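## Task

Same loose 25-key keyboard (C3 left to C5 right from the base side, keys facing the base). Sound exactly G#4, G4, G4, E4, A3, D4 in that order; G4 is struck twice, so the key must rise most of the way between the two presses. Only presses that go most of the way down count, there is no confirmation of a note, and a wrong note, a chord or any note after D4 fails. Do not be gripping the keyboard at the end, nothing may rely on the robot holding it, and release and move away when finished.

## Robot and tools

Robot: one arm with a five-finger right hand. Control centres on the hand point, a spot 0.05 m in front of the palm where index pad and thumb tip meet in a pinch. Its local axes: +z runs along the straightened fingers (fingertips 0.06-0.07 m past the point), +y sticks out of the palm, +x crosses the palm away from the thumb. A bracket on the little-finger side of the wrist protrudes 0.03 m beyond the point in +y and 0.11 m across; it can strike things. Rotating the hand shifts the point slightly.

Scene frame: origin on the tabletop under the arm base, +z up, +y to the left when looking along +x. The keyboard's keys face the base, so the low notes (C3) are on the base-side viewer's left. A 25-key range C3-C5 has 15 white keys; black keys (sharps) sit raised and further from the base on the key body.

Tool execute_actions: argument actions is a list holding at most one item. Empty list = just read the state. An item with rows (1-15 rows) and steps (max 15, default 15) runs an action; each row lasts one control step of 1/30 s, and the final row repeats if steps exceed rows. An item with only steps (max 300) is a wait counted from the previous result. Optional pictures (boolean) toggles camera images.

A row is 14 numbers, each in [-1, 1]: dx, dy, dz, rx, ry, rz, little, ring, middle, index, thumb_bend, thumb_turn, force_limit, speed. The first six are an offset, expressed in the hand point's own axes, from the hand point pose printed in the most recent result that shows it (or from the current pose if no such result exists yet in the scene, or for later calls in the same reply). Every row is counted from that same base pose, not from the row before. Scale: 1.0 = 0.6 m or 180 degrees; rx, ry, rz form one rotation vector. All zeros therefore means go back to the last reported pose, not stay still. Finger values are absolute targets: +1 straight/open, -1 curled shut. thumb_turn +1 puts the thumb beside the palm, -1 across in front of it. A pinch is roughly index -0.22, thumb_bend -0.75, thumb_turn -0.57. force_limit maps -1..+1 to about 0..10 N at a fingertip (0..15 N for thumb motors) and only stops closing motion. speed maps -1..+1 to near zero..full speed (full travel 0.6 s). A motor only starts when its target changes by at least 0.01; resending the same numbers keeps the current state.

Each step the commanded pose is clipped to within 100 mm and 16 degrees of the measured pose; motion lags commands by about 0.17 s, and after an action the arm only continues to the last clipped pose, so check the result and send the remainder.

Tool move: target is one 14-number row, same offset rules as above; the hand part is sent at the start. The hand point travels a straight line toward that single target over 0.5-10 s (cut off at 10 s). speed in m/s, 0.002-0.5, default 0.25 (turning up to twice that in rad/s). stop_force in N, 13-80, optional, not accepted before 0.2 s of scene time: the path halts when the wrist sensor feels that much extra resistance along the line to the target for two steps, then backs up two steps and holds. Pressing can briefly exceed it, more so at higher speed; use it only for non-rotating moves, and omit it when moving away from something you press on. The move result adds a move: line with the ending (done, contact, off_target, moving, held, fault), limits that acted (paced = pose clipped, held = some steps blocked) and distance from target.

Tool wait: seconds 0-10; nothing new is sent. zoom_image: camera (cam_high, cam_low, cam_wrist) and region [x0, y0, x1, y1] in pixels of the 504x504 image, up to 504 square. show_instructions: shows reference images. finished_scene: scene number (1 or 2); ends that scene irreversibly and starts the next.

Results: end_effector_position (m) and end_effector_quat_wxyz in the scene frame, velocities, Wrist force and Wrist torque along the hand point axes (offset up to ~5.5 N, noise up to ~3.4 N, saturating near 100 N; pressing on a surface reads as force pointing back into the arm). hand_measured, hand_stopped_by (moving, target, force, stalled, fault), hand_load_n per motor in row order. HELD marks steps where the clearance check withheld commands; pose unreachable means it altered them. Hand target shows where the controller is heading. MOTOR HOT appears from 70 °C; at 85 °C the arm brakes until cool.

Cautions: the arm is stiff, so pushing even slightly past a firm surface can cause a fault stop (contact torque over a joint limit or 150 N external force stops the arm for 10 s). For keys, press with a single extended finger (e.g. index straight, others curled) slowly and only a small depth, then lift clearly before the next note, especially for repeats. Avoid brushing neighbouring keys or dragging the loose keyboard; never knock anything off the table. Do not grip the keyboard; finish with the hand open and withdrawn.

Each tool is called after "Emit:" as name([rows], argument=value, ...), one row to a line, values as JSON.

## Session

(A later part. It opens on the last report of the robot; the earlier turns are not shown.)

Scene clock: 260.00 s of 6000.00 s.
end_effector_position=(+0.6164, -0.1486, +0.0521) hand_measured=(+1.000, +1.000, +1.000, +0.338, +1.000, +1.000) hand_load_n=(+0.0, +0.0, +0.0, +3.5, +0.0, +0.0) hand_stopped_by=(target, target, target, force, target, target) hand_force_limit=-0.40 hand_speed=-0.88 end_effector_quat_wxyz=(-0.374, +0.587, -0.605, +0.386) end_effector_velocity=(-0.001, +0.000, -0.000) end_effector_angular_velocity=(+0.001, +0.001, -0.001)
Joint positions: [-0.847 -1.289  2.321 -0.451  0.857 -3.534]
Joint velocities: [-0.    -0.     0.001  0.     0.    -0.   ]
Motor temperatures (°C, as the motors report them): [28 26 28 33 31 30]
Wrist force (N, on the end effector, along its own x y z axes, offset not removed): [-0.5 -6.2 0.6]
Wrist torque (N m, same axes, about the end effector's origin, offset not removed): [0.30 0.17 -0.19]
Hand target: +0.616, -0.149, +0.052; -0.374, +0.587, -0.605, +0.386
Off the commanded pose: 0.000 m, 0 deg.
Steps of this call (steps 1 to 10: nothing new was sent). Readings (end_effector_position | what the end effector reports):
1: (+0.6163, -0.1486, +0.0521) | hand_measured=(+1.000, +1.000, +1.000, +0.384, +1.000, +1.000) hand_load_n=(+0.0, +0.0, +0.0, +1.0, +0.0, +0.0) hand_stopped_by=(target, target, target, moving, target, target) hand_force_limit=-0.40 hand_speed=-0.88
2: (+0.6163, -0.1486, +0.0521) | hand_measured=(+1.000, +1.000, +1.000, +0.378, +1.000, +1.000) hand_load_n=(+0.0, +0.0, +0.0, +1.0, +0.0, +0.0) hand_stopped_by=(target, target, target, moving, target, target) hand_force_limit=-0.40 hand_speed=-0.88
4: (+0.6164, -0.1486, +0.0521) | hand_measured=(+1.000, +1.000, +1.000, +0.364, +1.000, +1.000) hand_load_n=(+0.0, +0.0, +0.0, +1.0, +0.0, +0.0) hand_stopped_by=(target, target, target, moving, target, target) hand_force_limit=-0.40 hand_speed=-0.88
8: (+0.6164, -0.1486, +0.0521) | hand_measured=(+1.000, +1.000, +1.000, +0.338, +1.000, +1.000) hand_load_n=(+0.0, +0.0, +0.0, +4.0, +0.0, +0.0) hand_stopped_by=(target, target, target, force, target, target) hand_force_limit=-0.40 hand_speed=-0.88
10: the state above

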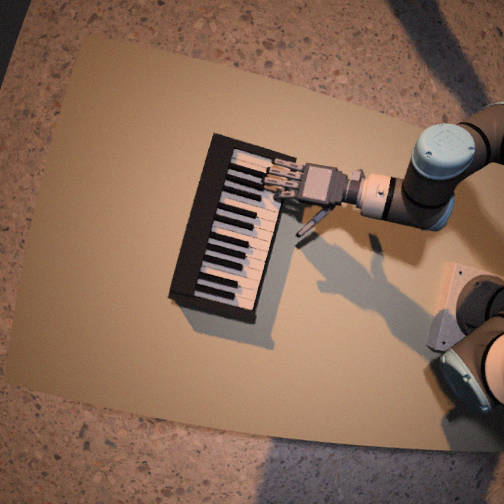

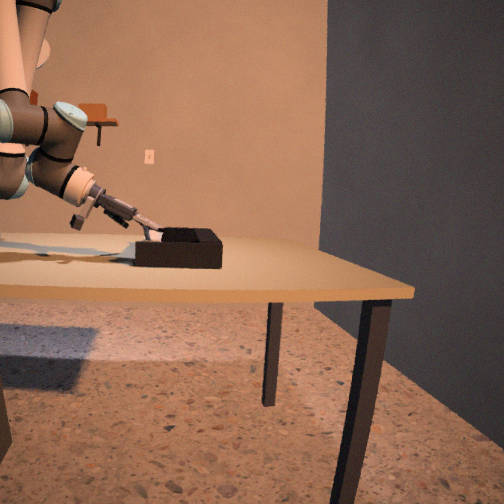

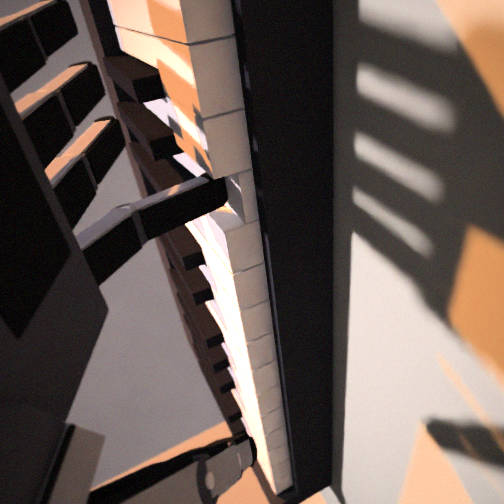

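Emit:
execute_actions([
  {"rows": [[0, 0, 0, 0, 0, 0, 1, 1, 1, 0.65, 1, 1, -0.4, -0.3]], "steps": 15},
])

Emit:
execute_actions([
  {"rows": [[0, 0, 0, 0, 0, 0, 1, 1, 1, 0.30, 1, 1, -0.4, -0.6],[0, 0, 0, 0, 0, 0, 1, 1, 1, 0.30, 1, 1, -0.4, -0.6],[0, 0, 0, 0, 0, 0, 1, 1, 1, 0.30, 1, 1, -0.4, -0.6],[0, 0, 0, 0, 0, 0, 1, 1, 1, 0.30, 1, 1, -0.4, -0.6],[0, 0, 0, 0, 0, 0, 1, 1, 1, 0.30, 1, 1, -0.4, -0.6],[0, 0, 0, 0, 0, 0, 1, 1, 1, 0.30, 1, 1, -0.4, -0.6],[0, 0, 0, 0, 0, 0, 1, 1, 1, 0.30, 1, 1, -0.4, -0.6],[0, 0, 0, 0, 0, 0, 1, 1, 1, 0.30, 1, 1, -0.4, -0.6],[0, 0, 0, 0, 0, 0, 1, 1, 1, 0.30, 1, 1, -0.4, -0.6],[0, 0, 0, 0, 0, 0, 1, 1, 1, 0.30, 1, 1, -0.4, -0.6],[0, 0, 0, 0, 0, 0, 1, 1, 1, 0.30, 1, 1, -0.4, -0.6],[0, 0, 0, 0, 0, 0, 1, 1, 1, 0.30, 1, 1, -0.4, -0.88]], "steps": 15},
], pictures=false)

Emit:
execute_actions([
  {"steps": 12},
])

Scene clock: 285.67 s of 6000.00 s.
end_effector_position=(+0.6164, -0.1486, +0.0520) hand_measured=(+1.000, +1.000, +1.000, +0.650, +1.000, +1.000) hand_load_n=(+0.0, +0.0, +0.0, +0.0, +0.0, +0.0) hand_stopped_by=(target, target, target, target, target, target) hand_force_limit=-0.40 hand_speed=-0.30 end_effector_quat_wxyz=(-0.374, +0.587, -0.605, +0.386) end_effector_velocity=(+0.001, -0.002, +0.001) end_effector_angular_velocity=(-0.001, -0.001, -0.003)
Joint positions: [-0.847 -1.289  2.321 -0.451  0.857 -3.534]
Joint velocities: [-0.002 -0.    -0.002  0.     0.     0.001]
Motor temperatures (°C, as the motors report them): [29 26 28 33 31 30]
Wrist force (N, on the end effector, along its own x y z axes, offset not removed): [0.6 -0.8 1.8]
Wrist torque (N m, same axes, about the end effector's origin, offset not removed): [0.13 -0.01 -0.05]
Hand target: +0.616, -0.149, +0.052; -0.374, +0.587, -0.605, +0.386
Off the commanded pose: 0.000 m, 0 deg.
Steps of this call (steps 1 to 90: nothing new was sent; then 22.17 s passed at rest; steps 91 to 105: all 15 steps of this action). Readings (end_effector_position | what the end effector reports):
91: (+0.6164, -0.1486, +0.0520) | hand_measured=(+1.000, +1.000, +1.000, +0.338, +1.000, +1.000) hand_load_n=(+0.0, +0.0, +0.0, +3.5, +0.0, +0.0) hand_stopped_by=(target, target, target, moving, target, target) hand_force_limit=-0.40 hand_speed=-0.30
92: (+0.6164, -0.1486, +0.0520) | hand_measured=(+1.000, +1.000, +1.000, +0.338, +1.000, +1.000) hand_load_n=(+0.0, +0.0, +0.0, +3.5, +0.0, +0.0) hand_stopped_by=(target, target, target, moving, target, target) hand_force_limit=-0.40 hand_speed=-0.30
94: (+0.6164, -0.1486, +0.0520) | hand_measured=(+1.000, +1.000, +1.000, +0.374, +1.000, +1.000) hand_load_n=(+0.0, +0.0, +0.0, +0.0, +0.0, +0.0) hand_stopped_by=(target, target, target, moving, target, target) hand_force_limit=-0.40 hand_speed=-0.30
98: (+0.6164, -0.1486, +0.0520) | hand_measured=(+1.000, +1.000, +1.000, +0.528, +1.000, +1.000) hand_load_n=(+0.0, +0.0, +0.0, +0.0, +0.0, +0.0) hand_stopped_by=(target, target, target, moving, target, target) hand_force_limit=-0.40 hand_speed=-0.30
105: the state above

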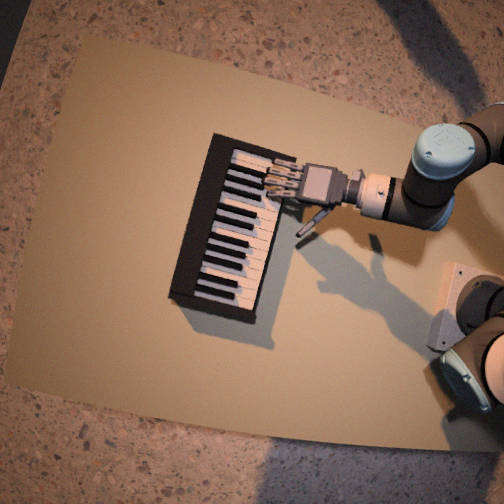

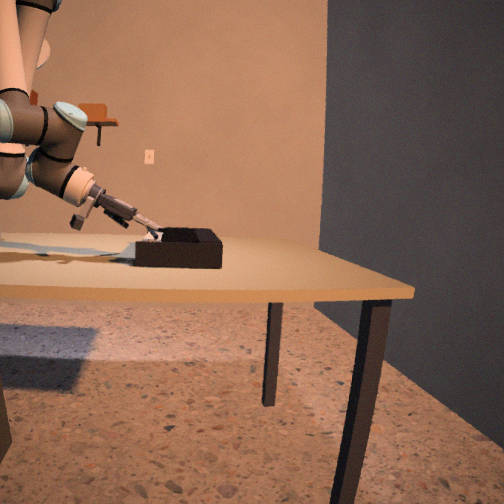

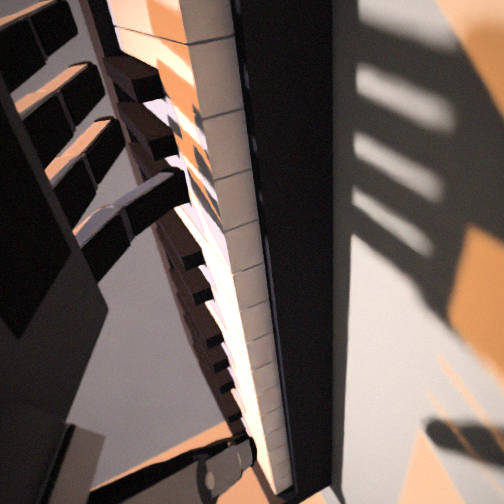

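Scene clock: 286.17 s of 6000.00 s.
end_effector_position=(+0.6164, -0.1486, +0.0520) hand_measured=(+1.000, +1.000, +1.000, +0.430, +1.000, +1.000) hand_load_n=(+0.0, +0.0, +0.0, +1.0, +0.0, +0.0) hand_stopped_by=(target, target, target, moving, target, target) hand_force_limit=-0.40 hand_speed=-0.88 end_effector_quat_wxyz=(-0.374, +0.587, -0.605, +0.386) end_effector_velocity=(-0.000, -0.000, +0.000) end_effector_angular_velocity=(-0.000, -0.001, -0.001)
Joint positions: [-0.847 -1.289  2.321 -0.451  0.857 -3.534]
Joint velocities: [-0.001 -0.001  0.    -0.    -0.     0.001]
Motor temperatures (°C, as the motors report them): [29 26 28 33 31 30]
Wrist force (N, on the end effector, along its own x y z axes, offset not removed): [-1.1 -2.0 0.8]
Wrist torque (N m, same axes, about the end effector's origin, offset not removed): [0.18 0.29 -0.23]
Hand target: +0.616, -0.149, +0.052; -0.374, +0.587, -0.605, +0.386
Off the commanded pose: 0.000 m, 0 deg.
Steps of this call (steps 1 to 15: all 15 steps of this action). Readings (end_effector_position | what the end effector reports):
1: (+0.6164, -0.1486, +0.0520) | hand_measured=(+1.000, +1.000, +1.000, +0.650, +1.000, +1.000) hand_load_n=(+0.0, +0.0, +0.0, +0.0, +0.0, +0.0) hand_stopped_by=(target, target, target, moving, target, target) hand_force_limit=-0.40 hand_speed=-0.60
2: (+0.6164, -0.1486, +0.0520) | hand_measured=(+1.000, +1.000, +1.000, +0.650, +1.000, +1.000) hand_load_n=(+0.0, +0.0, +0.0, +0.0, +0.0, +0.0) hand_stopped_by=(target, target, target, moving, target, target) hand_force_limit=-0.40 hand_speed=-0.60
4: (+0.6164, -0.1486, +0.0520) | hand_measured=(+1.000, +1.000, +1.000, +0.630, +1.000, +1.000) hand_load_n=(+0.0, +0.0, +0.0, +0.0, +0.0, +0.0) hand_stopped_by=(target, target, target, moving, target, target) hand_force_limit=-0.40 hand_speed=-0.60
8: (+0.6164, -0.1486, +0.0520) | hand_measured=(+1.000, +1.000, +1.000, +0.542, +1.000, +1.000) hand_load_n=(+0.0, +0.0, +0.0, +0.5, +0.0, +0.0) hand_stopped_by=(target, target, target, moving, target, target) hand_force_limit=-0.40 hand_speed=-0.60
15: the state above

Scene clock: 286.57 s of 6000.00 s.
end_effector_position=(+0.6164, -0.1486, +0.0520) hand_measured=(+1.000, +1.000, +1.000, +0.352, +1.000, +1.000) hand_load_n=(+0.0, +0.0, +0.0, +2.0, +0.0, +0.0) hand_stopped_by=(target, target, target, moving, target, target) hand_force_limit=-0.40 hand_speed=-0.88 end_effector_quat_wxyz=(-0.374, +0.587, -0.605, +0.386) end_effector_velocity=(+0.000, -0.000, +0.000) end_effector_angular_velocity=(+0.000, -0.000, -0.000)
Joint positions: [-0.847 -1.289  2.321 -0.451  0.857 -3.534]
Joint velocities: [ 0.  0. -0.  0.  0.  0.]
Motor temperatures (°C, as the motors report them): [29 26 28 33 31 30]
Wrist force (N, on the end effector, along its own x y z axes, offset not removed): [1.3 -6.2 0.8]
Wrist torque (N m, same axes, about the end effector's origin, offset not removed): [0.00 -0.15 -0.09]
Hand target: +0.616, -0.149, +0.052; -0.374, +0.587, -0.605, +0.386
Off the commanded pose: 0.000 m, 0 deg.
Steps of this call (steps 1 to 12: nothing new was sent). Readings (end_effector_position | what the end effector reports):
1: (+0.6164, -0.1486, +0.0520) | hand_measured=(+1.000, +1.000, +1.000, +0.424, +1.000, +1.000) hand_load_n=(+0.0, +0.0, +0.0, +1.0, +0.0, +0.0) hand_stopped_by=(target, target, target, moving, target, target) hand_force_limit=-0.40 hand_speed=-0.88
2: (+0.6164, -0.1486, +0.0520) | hand_measured=(+1.000, +1.000, +1.000, +0.418, +1.000, +1.000) hand_load_n=(+0.0, +0.0, +0.0, +1.0, +0.0, +0.0) hand_stopped_by=(target, target, target, moving, target, target) hand_force_limit=-0.40 hand_speed=-0.88
4: (+0.6164, -0.1486, +0.0520) | hand_measured=(+1.000, +1.000, +1.000, +0.404, +1.000, +1.000) hand_load_n=(+0.0, +0.0, +0.0, +1.0, +0.0, +0.0) hand_stopped_by=(target, target, target, moving, target, target) hand_force_limit=-0.40 hand_speed=-0.88
8: (+0.6164, -0.1486, +0.0520) | hand_measured=(+1.000, +1.000, +1.000, +0.378, +1.000, +1.000) hand_load_n=(+0.0, +0.0, +0.0, +1.0, +0.0, +0.0) hand_stopped_by=(target, target, target, moving, target, target) hand_force_limit=-0.40 hand_speed=-0.88
12: the state above

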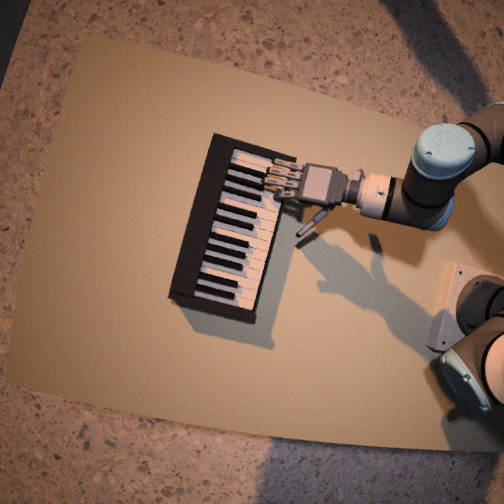

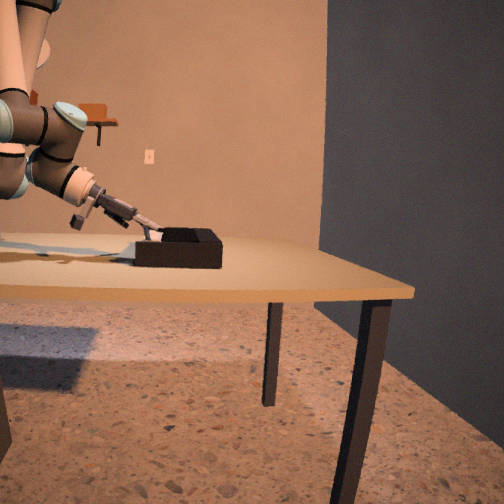

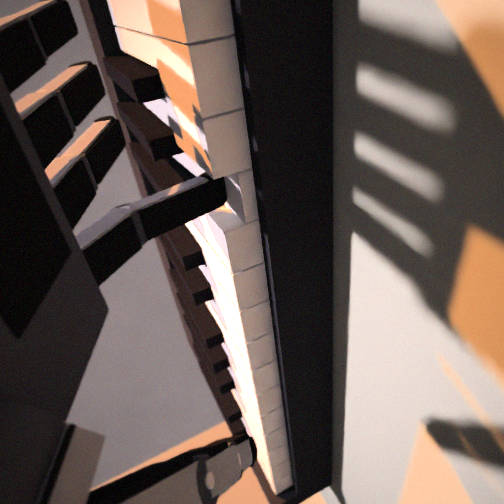

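Emit:
execute_actions(actions=[])

Scene clock: 308.30 s of 6000.00 s.
end_effector_position=(+0.6164, -0.1486, +0.0520) hand_measured=(+1.000, +1.000, +1.000, +0.344, +1.000, +1.000) hand_load_n=(+0.0, +0.0, +0.0, +3.0, +0.0, +0.0) hand_stopped_by=(target, target, target, force, target, target) hand_force_limit=-0.40 hand_speed=-0.88 end_effector_quat_wxyz=(-0.374, +0.587, -0.605, +0.386) end_effector_velocity=(-0.001, +0.001, -0.001) end_effector_angular_velocity=(+0.001, +0.001, -0.000)
Joint positions: [-0.847 -1.289  2.321 -0.451  0.857 -3.534]
Joint velocities: [-0.     0.     0.001  0.    -0.    -0.001]
Motor temperatures (°C, as the motors report them): [29 26 28 33 31 30]
Wrist force (N, on the end effector, along its own x y z axes, offset not removed): [0.1 -4.4 0.0]
Wrist torque (N m, same axes, about the end effector's origin, offset not removed): [0.46 0.07 -0.18]
Hand target: +0.616, -0.149, +0.052; -0.374, +0.587, -0.605, +0.386
Off the commanded pose: 0.000 m, 0 deg.
Steps of this call (steps 1 to 90: nothing new was sent; then 18.73 s passed at rest). Readings (end_effector_position | what the end effector reports):
1: (+0.6164, -0.1486, +0.0520) | hand_measured=(+1.000, +1.000, +1.000, +0.344, +1.000, +1.000) hand_load_n=(+0.0, +0.0, +0.0, +3.0, +0.0, +0.0) hand_stopped_by=(target, target, target, force, target, target) hand_force_limit=-0.40 hand_speed=-0.88
2: (+0.6164, -0.1486, +0.0520) | hand_measured=(+1.000, +1.000, +1.000, +0.344, +1.000, +1.000) hand_load_n=(+0.0, +0.0, +0.0, +3.0, +0.0, +0.0) hand_stopped_by=(target, target, target, force, target, target) hand_force_limit=-0.40 hand_speed=-0.88
4: (+0.6164, -0.1486, +0.0520) | hand_measured=(+1.000, +1.000, +1.000, +0.344, +1.000, +1.000) hand_load_n=(+0.0, +0.0, +0.0, +3.0, +0.0, +0.0) hand_stopped_by=(target, target, target, force, target, target) hand_force_limit=-0.40 hand_speed=-0.88
8: (+0.6164, -0.1486, +0.0520) | hand_measured=(+1.000, +1.000, +1.000, +0.344, +1.000, +1.000) hand_load_n=(+0.0, +0.0, +0.0, +3.0, +0.0, +0.0) hand_stopped_by=(target, target, target, force, target, target) hand_force_limit=-0.40 hand_speed=-0.88
90: the state above

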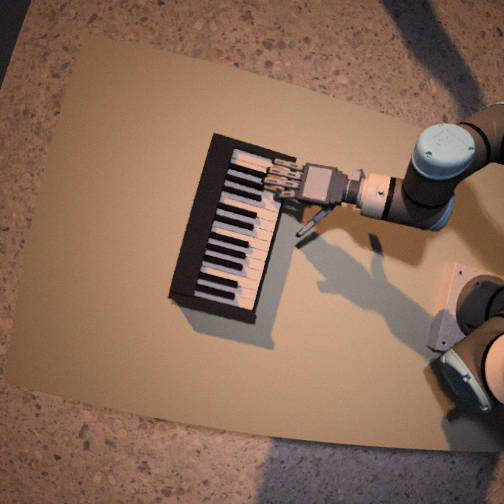

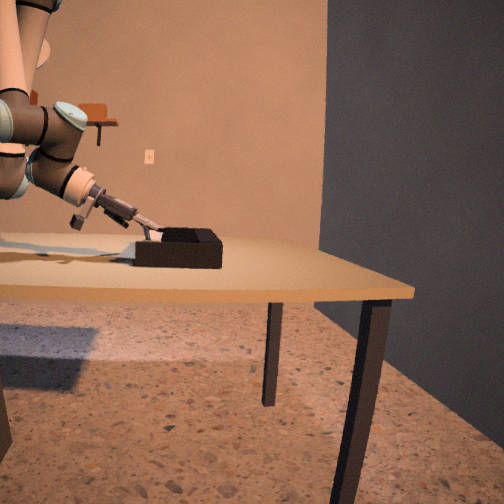

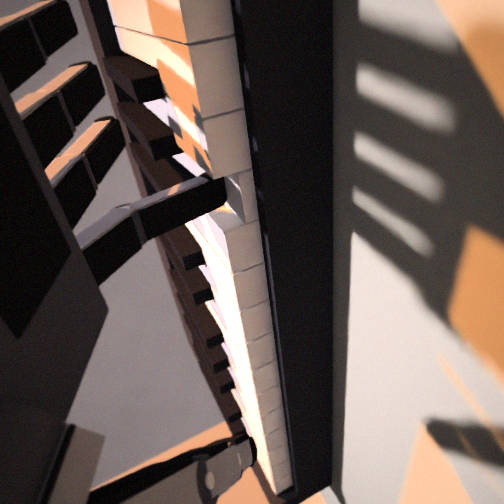

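Emit:
execute_actions([
  {"rows": [[0,0,0,0,0,0,1,1,1,0.72,1,1,-0.4,0.3]], "steps": 8},
], pictures=false)

Emit:
move(target=[-0.0783,0,0,0,0,0,1,1,1,0.72,1,1,-0.4,0.3], speed=0.06)

Scene clock: 326.23 s of 6000.00 s.
end_effector_position=(+0.6164, -0.1486, +0.0520) hand_measured=(+1.000, +1.000, +1.000, +0.698, +1.000, +1.000) hand_load_n=(+0.0, +0.0, +0.0, +0.0, +0.0, +0.0) hand_stopped_by=(target, target, target, moving, target, target) hand_force_limit=-0.40 hand_speed=0.30 end_effector_quat_wxyz=(-0.374, +0.587, -0.605, +0.386) end_effector_velocity=(+0.002, -0.001, +0.001) end_effector_angular_velocity=(-0.002, -0.002, +0.000)
Joint positions: [-0.847 -1.289  2.321 -0.451  0.857 -3.534]
Joint velocities: [ 0.    -0.    -0.003 -0.    -0.     0.   ]
Motor temperatures (°C, as the motors report them): [29 26 28 33 31 30]
Wrist force (N, on the end effector, along its own x y z axes, offset not removed): [0.6 -0.4 3.9]
Wrist torque (N m, same axes, about the end effector's origin, offset not removed): [0.01 -0.07 -0.12]
Hand target: +0.616, -0.149, +0.052; -0.374, +0.587, -0.605, +0.386
Off the commanded pose: 0.000 m, 0 deg.
Steps of this call (steps 1 to 90: nothing new was sent; then 14.67 s passed at rest; steps 91 to 98: all 8 steps of this action). Readings (end_effector_position | what the end effector reports):
91: (+0.6164, -0.1486, +0.0520) | hand_measured=(+1.000, +1.000, +1.000, +0.344, +1.000, +1.000) hand_load_n=(+0.0, +0.0, +0.0, +3.0, +0.0, +0.0) hand_stopped_by=(target, target, target, moving, target, target) hand_force_limit=-0.40 hand_speed=0.30
92: (+0.6164, -0.1486, +0.0520) | hand_measured=(+1.000, +1.000, +1.000, +0.344, +1.000, +1.000) hand_load_n=(+0.0, +0.0, +0.0, +3.0, +0.0, +0.0) hand_stopped_by=(target, target, target, moving, target, target) hand_force_limit=-0.40 hand_speed=0.30
94: (+0.6164, -0.1486, +0.0520) | hand_measured=(+1.000, +1.000, +1.000, +0.410, +1.000, +1.000) hand_load_n=(+0.0, +0.0, +0.0, +0.0, +0.0, +0.0) hand_stopped_by=(target, target, target, moving, target, target) hand_force_limit=-0.40 hand_speed=0.30
98: the state above

Scene clock: 327.70 s of 6000.00 s.
end_effector_position=(+0.6178, -0.1019, +0.0521) hand_measured=(+1.000, +1.000, +1.000, +0.720, +1.000, +1.000) hand_load_n=(+0.0, +0.0, +0.0, +0.0, +0.0, +0.0) hand_stopped_by=(target, target, target, target, target, target) hand_force_limit=-0.40 hand_speed=0.30 end_effector_quat_wxyz=(-0.374, +0.587, -0.605, +0.386) end_effector_velocity=(+0.000, +0.005, -0.000) end_effector_angular_velocity=(+0.000, +0.001, +0.003)
Joint positions: [-0.759 -1.318  2.357 -0.494  0.931 -3.474]
Joint velocities: [ 0.008 -0.001  0.002 -0.002  0.005  0.003]
Motor temperatures (°C, as the motors report them): [29 26 28 33 31 30]
Wrist force (N, on the end effector, along its own x y z axes, offset not removed): [-1.4 -0.6 2.6]
Wrist torque (N m, same axes, about the end effector's origin, offset not removed): [0.08 0.25 -0.28]
Hand target: +0.618, -0.102, +0.052; -0.374, +0.587, -0.605, +0.386
Off the commanded pose: 0.000 m, 0 deg.
move: done

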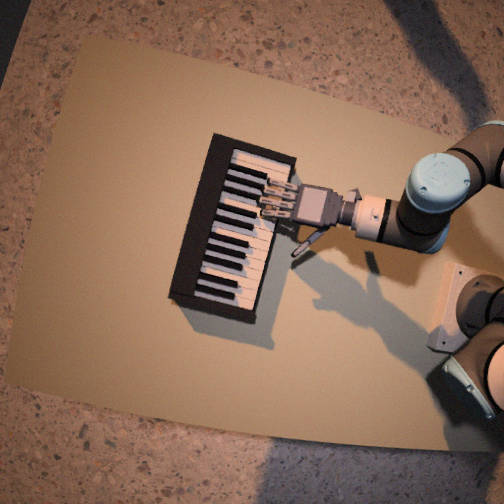

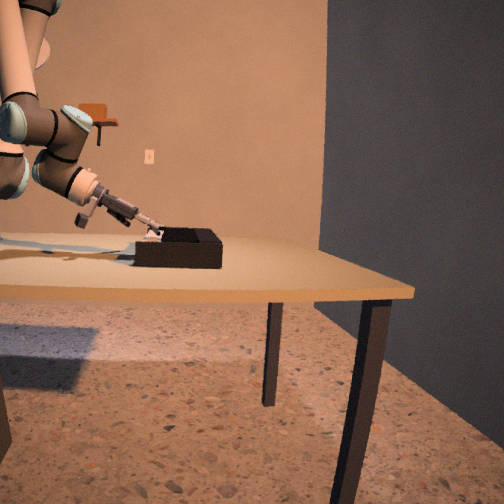

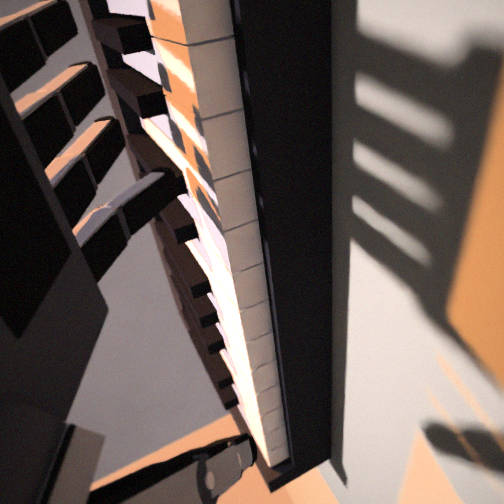

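Emit:
zoom_image(camera="cam_high", region=[220, 170, 320, 270])

Emit:
execute_actions([
  {"rows": [[0,0,0,0,0,0,1,1,1,0.52,1,1,-0.4,-0.6]], "steps": 12},
])

Emit:
zoom_image(camera="cam_wrist", region=[90, 80, 290, 280])

Region (220, 170, 320, 270) of cam_high's 504x504 image, scaled by 5.040, with more detail than that image has.

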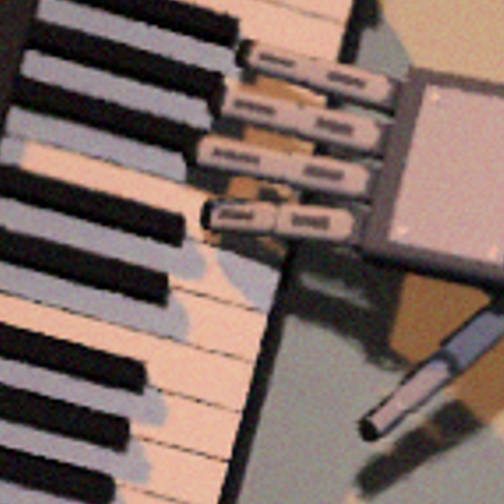

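Scene clock: 335.00 s of 6000.00 s.
end_effector_position=(+0.6178, -0.1018, +0.0520) hand_measured=(+1.000, +1.000, +1.000, +0.522, +1.000, +1.000) hand_load_n=(+0.0, +0.0, +0.0, +0.5, +0.0, +0.0) hand_stopped_by=(target, target, target, moving, target, target) hand_force_limit=-0.40 hand_speed=-0.60 end_effector_quat_wxyz=(-0.374, +0.587, -0.605, +0.386) end_effector_velocity=(-0.001, +0.000, -0.001) end_effector_angular_velocity=(+0.001, +0.001, +0.000)
Joint positions: [-0.759 -1.319  2.357 -0.494  0.931 -3.474]
Joint velocities: [-0.001  0.     0.001  0.    -0.001 -0.001]
Motor temperatures (°C, as the motors report them): [29 26 28 33 31 30]
Wrist force (N, on the end effector, along its own x y z axes, offset not removed): [0.3 -0.6 0.1]
Wrist torque (N m, same axes, about the end effector's origin, offset not removed): [0.37 0.09 0.06]
Hand target: +0.618, -0.102, +0.052; -0.374, +0.587, -0.605, +0.386
Off the commanded pose: 0.000 m, 0 deg.
Steps of this call (steps 1 to 90: nothing new was sent; then 3.90 s passed at rest; steps 91 to 102: all 12 steps of this action). Readings (end_effector_position | what the end effector reports):
91: (+0.6178, -0.1016, +0.0521) | hand_measured=(+1.000, +1.000, +1.000, +0.720, +1.000, +1.000) hand_load_n=(+0.0, +0.0, +0.0, +0.0, +0.0, +0.0) hand_stopped_by=(target, target, target, moving, target, target) hand_force_limit=-0.40 hand_speed=-0.60
92: (+0.6178, -0.1016, +0.0521) | hand_measured=(+1.000, +1.000, +1.000, +0.720, +1.000, +1.000) hand_load_n=(+0.0, +0.0, +0.0, +0.0, +0.0, +0.0) hand_stopped_by=(target, target, target, moving, target, target) hand_force_limit=-0.40 hand_speed=-0.60
94: (+0.6178, -0.1017, +0.0521) | hand_measured=(+1.000, +1.000, +1.000, +0.700, +1.000, +1.000) hand_load_n=(+0.0, +0.0, +0.0, +0.0, +0.0, +0.0) hand_stopped_by=(target, target, target, moving, target, target) hand_force_limit=-0.40 hand_speed=-0.60
98: (+0.6178, -0.1017, +0.0521) | hand_measured=(+1.000, +1.000, +1.000, +0.610, +1.000, +1.000) hand_load_n=(+0.0, +0.0, +0.0, +0.0, +0.0, +0.0) hand_stopped_by=(target, target, target, moving, target, target) hand_force_limit=-0.40 hand_speed=-0.60
102: the state above

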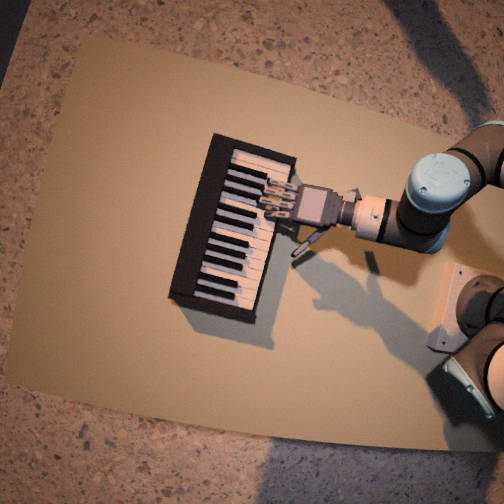

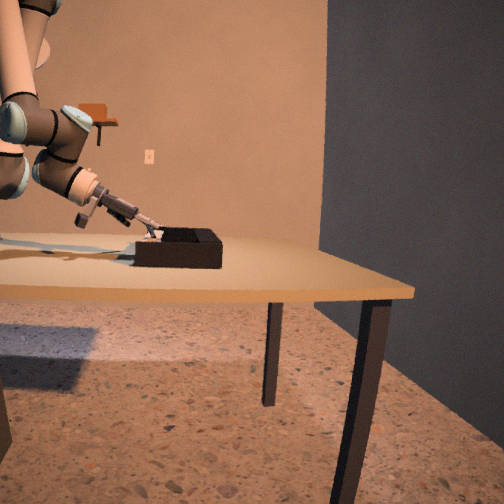

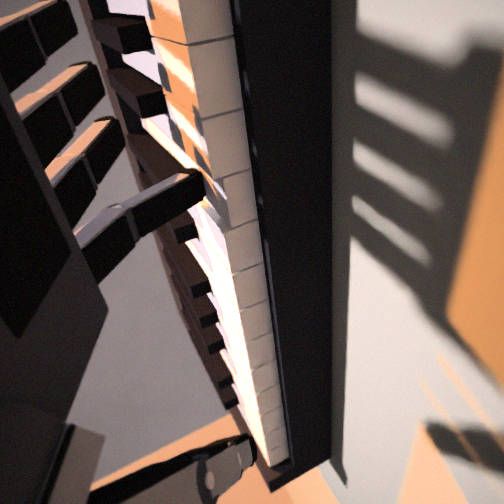

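Region (90, 80, 290, 280) of cam_wrist's 504x504 image, scaled by 2.520, with more detail than that image has.

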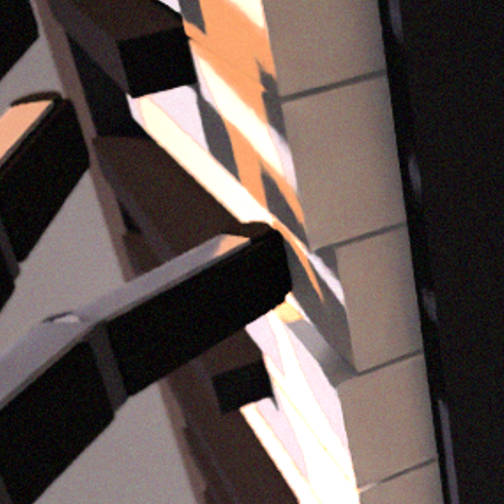

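Emit:
execute_actions([
  {"rows": [[0,0,0,0,0,0,1,1,1,0.30,1,1,-0.4,-0.6],[0,0,0,0,0,0,1,1,1,0.30,1,1,-0.4,-0.6],[0,0,0,0,0,0,1,1,1,0.30,1,1,-0.4,-0.6],[0,0,0,0,0,0,1,1,1,0.30,1,1,-0.4,-0.6],[0,0,0,0,0,0,1,1,1,0.30,1,1,-0.4,-0.6],[0,0,0,0,0,0,1,1,1,0.30,1,1,-0.4,-0.6],[0,0,0,0,0,0,1,1,1,0.30,1,1,-0.4,-0.85]], "steps": 15},
], pictures=false)

Emit:
execute_actions([
  {"steps": 10},
])

Emit:
zoom_image(camera="cam_wrist", region=[90, 80, 290, 280])

Scene clock: 345.93 s of 6000.00 s.
end_effector_position=(+0.6178, -0.1019, +0.0521) hand_measured=(+1.000, +1.000, +1.000, +0.366, +1.000, +1.000) hand_load_n=(+0.0, +0.0, +0.0, +1.0, +0.0, +0.0) hand_stopped_by=(target, target, target, moving, target, target) hand_force_limit=-0.40 hand_speed=-0.85 end_effector_quat_wxyz=(-0.374, +0.587, -0.605, +0.386) end_effector_velocity=(+0.000, -0.000, +0.000) end_effector_angular_velocity=(+0.000, -0.000, -0.000)
Joint positions: [-0.759 -1.318  2.357 -0.494  0.931 -3.474]
Joint velocities: [-0. -0. -0. -0. -0.  0.]
Motor temperatures (°C, as the motors report them): [29 26 28 33 31 30]
Wrist force (N, on the end effector, along its own x y z axes, offset not removed): [1.0 -1.2 0.4]
Wrist torque (N m, same axes, about the end effector's origin, offset not removed): [0.39 -0.03 -0.03]
Hand target: +0.618, -0.102, +0.052; -0.374, +0.587, -0.605, +0.386
Off the commanded pose: 0.000 m, 0 deg.
Steps of this call (steps 1 to 90: nothing new was sent; then 7.43 s passed at rest; steps 91 to 105: all 15 steps of this action). Readings (end_effector_position | what the end effector reports):
91: (+0.6178, -0.1019, +0.0521) | hand_measured=(+1.000, +1.000, +1.000, +0.520, +1.000, +1.000) hand_load_n=(+0.0, +0.0, +0.0, +0.5, +0.0, +0.0) hand_stopped_by=(target, target, target, moving, target, target) hand_force_limit=-0.40 hand_speed=-0.60
92: (+0.6178, -0.1019, +0.0521) | hand_measured=(+1.000, +1.000, +1.000, +0.520, +1.000, +1.000) hand_load_n=(+0.0, +0.0, +0.0, +0.5, +0.0, +0.0) hand_stopped_by=(target, target, target, moving, target, target) hand_force_limit=-0.40 hand_speed=-0.60
94: (+0.6178, -0.1019, +0.0521) | hand_measured=(+1.000, +1.000, +1.000, +0.500, +1.000, +1.000) hand_load_n=(+0.0, +0.0, +0.0, +0.5, +0.0, +0.0) hand_stopped_by=(target, target, target, moving, target, target) hand_force_limit=-0.40 hand_speed=-0.60
98: (+0.6178, -0.1019, +0.0521) | hand_measured=(+1.000, +1.000, +1.000, +0.424, +1.000, +1.000) hand_load_n=(+0.0, +0.0, +0.0, +1.0, +0.0, +0.0) hand_stopped_by=(target, target, target, moving, target, target) hand_force_limit=-0.40 hand_speed=-0.85
105: the state above

Scene clock: 346.27 s of 6000.00 s.
end_effector_position=(+0.6178, -0.1018, +0.0521) hand_measured=(+1.000, +1.000, +1.000, +0.342, +1.000, +1.000) hand_load_n=(+0.0, +0.0, +0.0, +3.0, +0.0, +0.0) hand_stopped_by=(target, target, target, force, target, target) hand_force_limit=-0.40 hand_speed=-0.85 end_effector_quat_wxyz=(-0.374, +0.587, -0.605, +0.386) end_effector_velocity=(+0.000, +0.000, +0.000) end_effector_angular_velocity=(-0.000, -0.000, +0.000)
Joint positions: [-0.759 -1.319  2.357 -0.494  0.931 -3.474]
Joint velocities: [ 0.001 -0.     0.    -0.     0.     0.   ]
Motor temperatures (°C, as the motors report them): [29 26 28 33 31 30]
Wrist force (N, on the end effector, along its own x y z axes, offset not removed): [0.6 -7.3 -0.4]
Wrist torque (N m, same axes, about the end effector's origin, offset not removed): [0.16 0.18 -0.25]
Hand target: +0.618, -0.102, +0.052; -0.374, +0.587, -0.605, +0.386
Off the commanded pose: 0.000 m, 0 deg.
Steps of this call (steps 1 to 10: nothing new was sent). Readings (end_effector_position | what the end effector reports):
1: (+0.6178, -0.1019, +0.0521) | hand_measured=(+1.000, +1.000, +1.000, +0.358, +1.000, +1.000) hand_load_n=(+0.0, +0.0, +0.0, +1.0, +0.0, +0.0) hand_stopped_by=(target, target, target, moving, target, target) hand_force_limit=-0.40 hand_speed=-0.85
2: (+0.6178, -0.1019, +0.0521) | hand_measured=(+1.000, +1.000, +1.000, +0.350, +1.000, +1.000) hand_load_n=(+0.0, +0.0, +0.0, +2.0, +0.0, +0.0) hand_stopped_by=(target, target, target, moving, target, target) hand_force_limit=-0.40 hand_speed=-0.85
4: (+0.6178, -0.1018, +0.0521) | hand_measured=(+1.000, +1.000, +1.000, +0.342, +1.000, +1.000) hand_load_n=(+0.0, +0.0, +0.0, +3.0, +0.0, +0.0) hand_stopped_by=(target, target, target, force, target, target) hand_force_limit=-0.40 hand_speed=-0.85
8: (+0.6178, -0.1018, +0.0521) | hand_measured=(+1.000, +1.000, +1.000, +0.342, +1.000, +1.000) hand_load_n=(+0.0, +0.0, +0.0, +3.0, +0.0, +0.0) hand_stopped_by=(target, target, target, force, target, target) hand_force_limit=-0.40 hand_speed=-0.85
10: the state above

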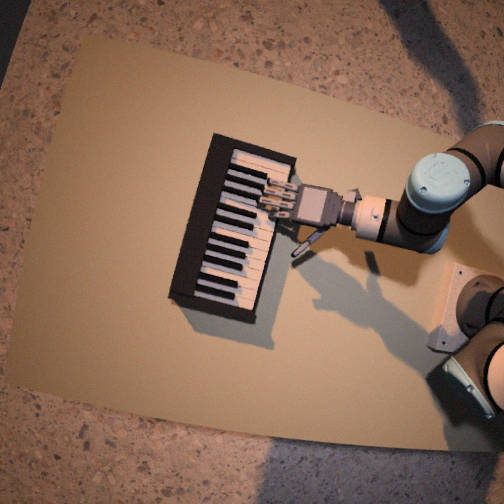

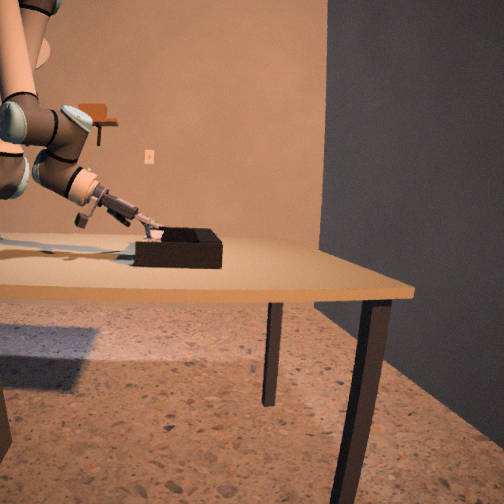

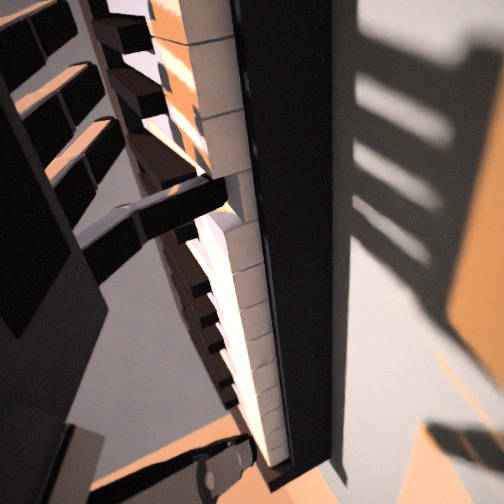

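Region (90, 80, 290, 280) of cam_wrist's 504x504 image, scaled by 2.520, with more detail than that image has.

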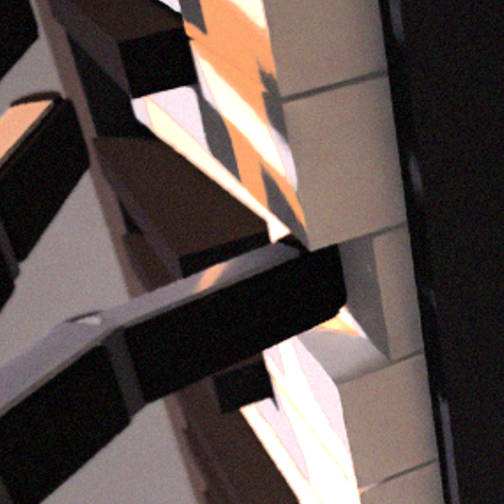

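Emit:
execute_actions([
  {"rows": [[0,0,0,0,0,0,1,1,1,0.75,1,1,-0.4,0.3]], "steps": 8},
], pictures=false)

Emit:
move(target=[-0.157,0,0,0,0,0,1,1,1,0.75,1,1,-0.4,0.3], speed=0.08)

Emit:
zoom_image(camera="cam_high", region=[205, 205, 305, 305])

Scene clock: 362.10 s of 6000.00 s.
end_effector_position=(+0.6177, -0.1017, +0.0520) hand_measured=(+1.000, +1.000, +1.000, +0.696, +1.000, +1.000) hand_load_n=(+0.0, +0.0, +0.0, +0.0, +0.0, +0.0) hand_stopped_by=(target, target, target, moving, target, target) hand_force_limit=-0.40 hand_speed=0.30 end_effector_quat_wxyz=(-0.374, +0.587, -0.605, +0.386) end_effector_velocity=(+0.000, -0.000, +0.000) end_effector_angular_velocity=(-0.001, -0.001, +0.001)
Joint positions: [-0.759 -1.319  2.357 -0.494  0.931 -3.474]
Joint velocities: [ 0.    -0.001 -0.     0.    -0.    -0.001]
Motor temperatures (°C, as the motors report them): [29 26 28 33 31 30]
Wrist force (N, on the end effector, along its own x y z axes, offset not removed): [1.1 -2.2 1.1]
Wrist torque (N m, same axes, about the end effector's origin, offset not removed): [-0.09 -0.14 -0.15]
Hand target: +0.618, -0.102, +0.052; -0.374, +0.587, -0.605, +0.386
Off the commanded pose: 0.000 m, 0 deg.
Steps of this call (steps 1 to 90: nothing new was sent; then 12.57 s passed at rest; steps 91 to 98: all 8 steps of this action). Readings (end_effector_position | what the end effector reports):
91: (+0.6178, -0.1018, +0.0520) | hand_measured=(+1.000, +1.000, +1.000, +0.342, +1.000, +1.000) hand_load_n=(+0.0, +0.0, +0.0, +3.0, +0.0, +0.0) hand_stopped_by=(target, target, target, moving, target, target) hand_force_limit=-0.40 hand_speed=0.30
92: (+0.6178, -0.1018, +0.0520) | hand_measured=(+1.000, +1.000, +1.000, +0.342, +1.000, +1.000) hand_load_n=(+0.0, +0.0, +0.0, +3.0, +0.0, +0.0) hand_stopped_by=(target, target, target, moving, target, target) hand_force_limit=-0.40 hand_speed=0.30
94: (+0.6177, -0.1017, +0.0520) | hand_measured=(+1.000, +1.000, +1.000, +0.406, +1.000, +1.000) hand_load_n=(+0.0, +0.0, +0.0, +0.0, +0.0, +0.0) hand_stopped_by=(target, target, target, moving, target, target) hand_force_limit=-0.40 hand_speed=0.30
98: the state above

Scene clock: 364.00 s of 6000.00 s.
end_effector_position=(+0.6206, -0.0078, +0.0521) hand_measured=(+1.000, +1.000, +1.000, +0.750, +1.000, +1.000) hand_load_n=(+0.0, +0.0, +0.0, +0.0, +0.0, +0.0) hand_stopped_by=(target, target, target, target, target, target) hand_force_limit=-0.40 hand_speed=0.30 end_effector_quat_wxyz=(-0.374, +0.587, -0.605, +0.386) end_effector_velocity=(+0.000, +0.003, +0.000) end_effector_angular_velocity=(-0.000, +0.000, +0.001)
Joint positions: [-0.551 -1.357  2.398 -0.559  1.113 -3.355]
Joint velocities: [ 0.008 -0.    -0.    -0.001  0.006  0.003]
Motor temperatures (°C, as the motors report them): [29 26 28 33 31 30]
Wrist force (N, on the end effector, along its own x y z axes, offset not removed): [-1.2 -0.3 3.2]
Wrist torque (N m, same axes, about the end effector's origin, offset not removed): [0.08 0.20 -0.21]
Hand target: +0.621, -0.008, +0.052; -0.374, +0.587, -0.605, +0.386
Off the commanded pose: 0.000 m, 0 deg.
move: done

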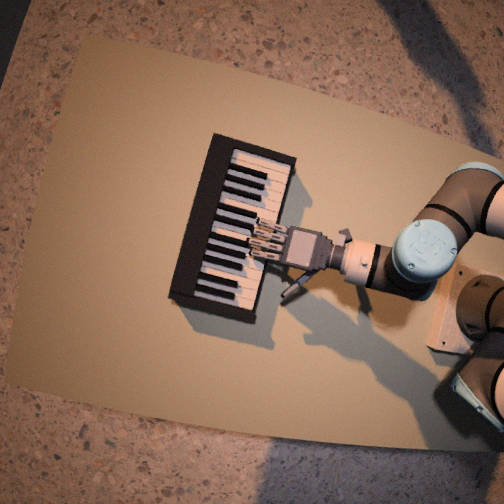

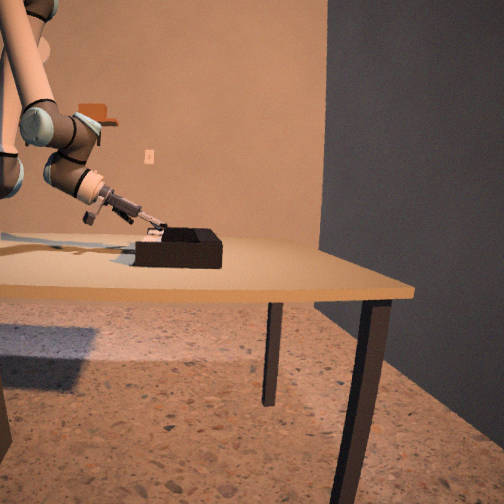

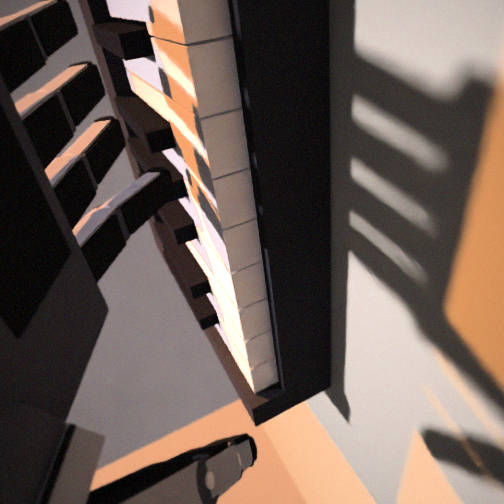

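Region (205, 205, 305, 305) of cam_high's 504x504 image, scaled by 5.040, with more detail than that image has.

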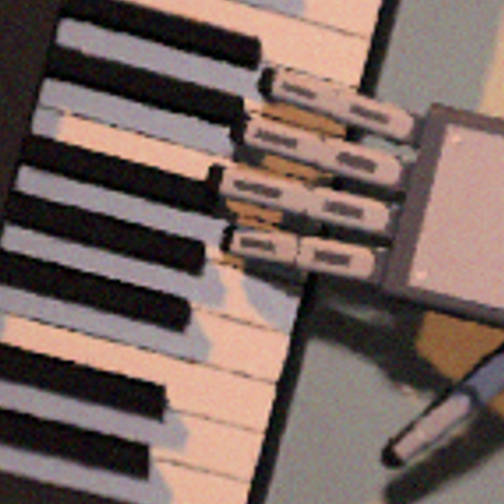

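Emit:
execute_actions([
  {"rows": [[0,0,0,0,0,0,1,1,1,0.52,1,1,-0.4,-0.6]], "steps": 13},
])

Emit:
zoom_image(camera="cam_wrist", region=[90, 80, 290, 280])

Emit:
zoom_image(camera="cam_wrist", region=[150, 150, 350, 430])

Scene clock: 374.63 s of 6000.00 s.
end_effector_position=(+0.6206, -0.0077, +0.0521) hand_measured=(+1.000, +1.000, +1.000, +0.530, +1.000, +1.000) hand_load_n=(+0.0, +0.0, +0.0, +0.5, +0.0, +0.0) hand_stopped_by=(target, target, target, moving, target, target) hand_force_limit=-0.40 hand_speed=-0.60 end_effector_quat_wxyz=(-0.374, +0.587, -0.605, +0.386) end_effector_velocity=(+0.000, -0.000, +0.001) end_effector_angular_velocity=(-0.000, -0.001, +0.001)
Joint positions: [-0.551 -1.357  2.398 -0.559  1.113 -3.355]
Joint velocities: [-0.    -0.001 -0.     0.001 -0.001 -0.001]
Motor temperatures (°C, as the motors report them): [29 26 28 33 31 30]
Wrist force (N, on the end effector, along its own x y z axes, offset not removed): [-0.1 -2.3 0.8]
Wrist torque (N m, same axes, about the end effector's origin, offset not removed): [0.16 0.09 -0.09]
Hand target: +0.621, -0.008, +0.052; -0.374, +0.587, -0.605, +0.386
Off the commanded pose: 0.000 m, 0 deg.
Steps of this call (steps 1 to 90: nothing new was sent; then 7.20 s passed at rest; steps 91 to 103: all 13 steps of this action). Readings (end_effector_position | what the end effector reports):
91: (+0.6206, -0.0075, +0.0521) | hand_measured=(+1.000, +1.000, +1.000, +0.750, +1.000, +1.000) hand_load_n=(+0.0, +0.0, +0.0, +0.0, +0.0, +0.0) hand_stopped_by=(target, target, target, moving, target, target) hand_force_limit=-0.40 hand_speed=-0.60
92: (+0.6206, -0.0075, +0.0521) | hand_measured=(+1.000, +1.000, +1.000, +0.750, +1.000, +1.000) hand_load_n=(+0.0, +0.0, +0.0, +0.0, +0.0, +0.0) hand_stopped_by=(target, target, target, moving, target, target) hand_force_limit=-0.40 hand_speed=-0.60
94: (+0.6206, -0.0076, +0.0521) | hand_measured=(+1.000, +1.000, +1.000, +0.730, +1.000, +1.000) hand_load_n=(+0.0, +0.0, +0.0, +0.0, +0.0, +0.0) hand_stopped_by=(target, target, target, moving, target, target) hand_force_limit=-0.40 hand_speed=-0.60
98: (+0.6206, -0.0077, +0.0521) | hand_measured=(+1.000, +1.000, +1.000, +0.640, +1.000, +1.000) hand_load_n=(+0.0, +0.0, +0.0, +0.0, +0.0, +0.0) hand_stopped_by=(target, target, target, moving, target, target) hand_force_limit=-0.40 hand_speed=-0.60
103: the state above

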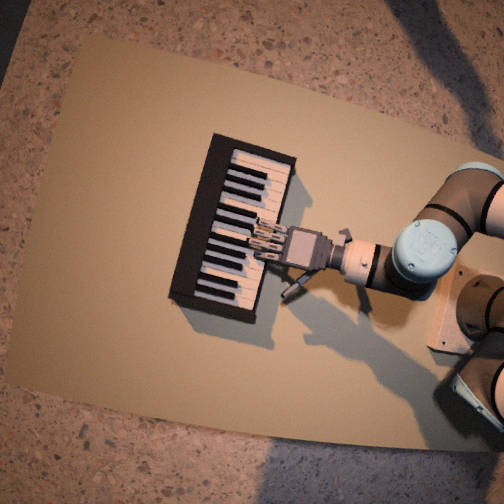

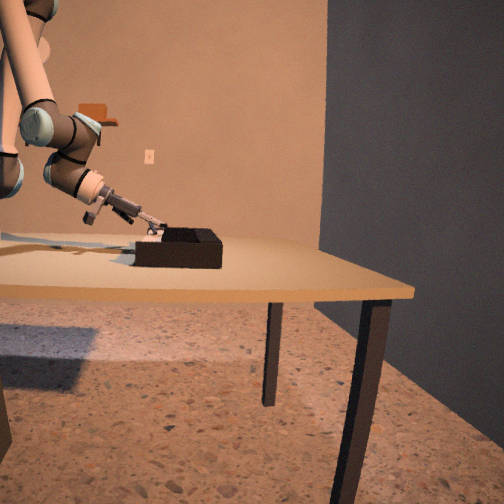

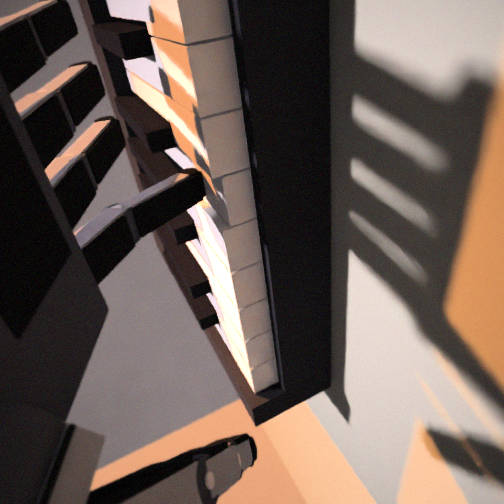

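Region (90, 80, 290, 280) of cam_wrist's 504x504 image, scaled by 2.520, with more detail than that image has.

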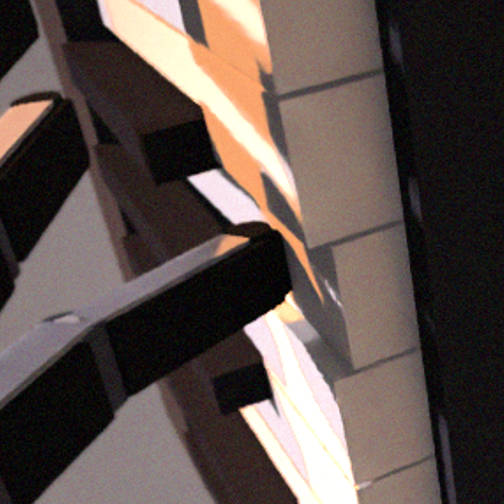

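Region (150, 150, 350, 430) of cam_wrist's 504x504 image, scaled by 1.800, with more detail than that image has; it fills the left 360 columns of this view, and the rest is white.

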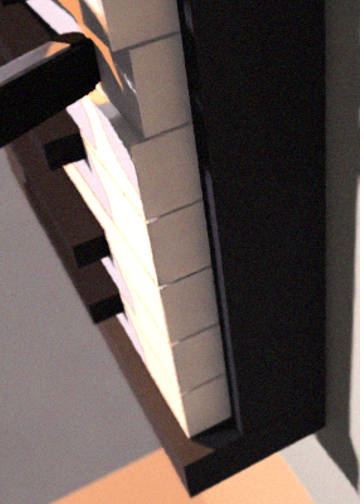

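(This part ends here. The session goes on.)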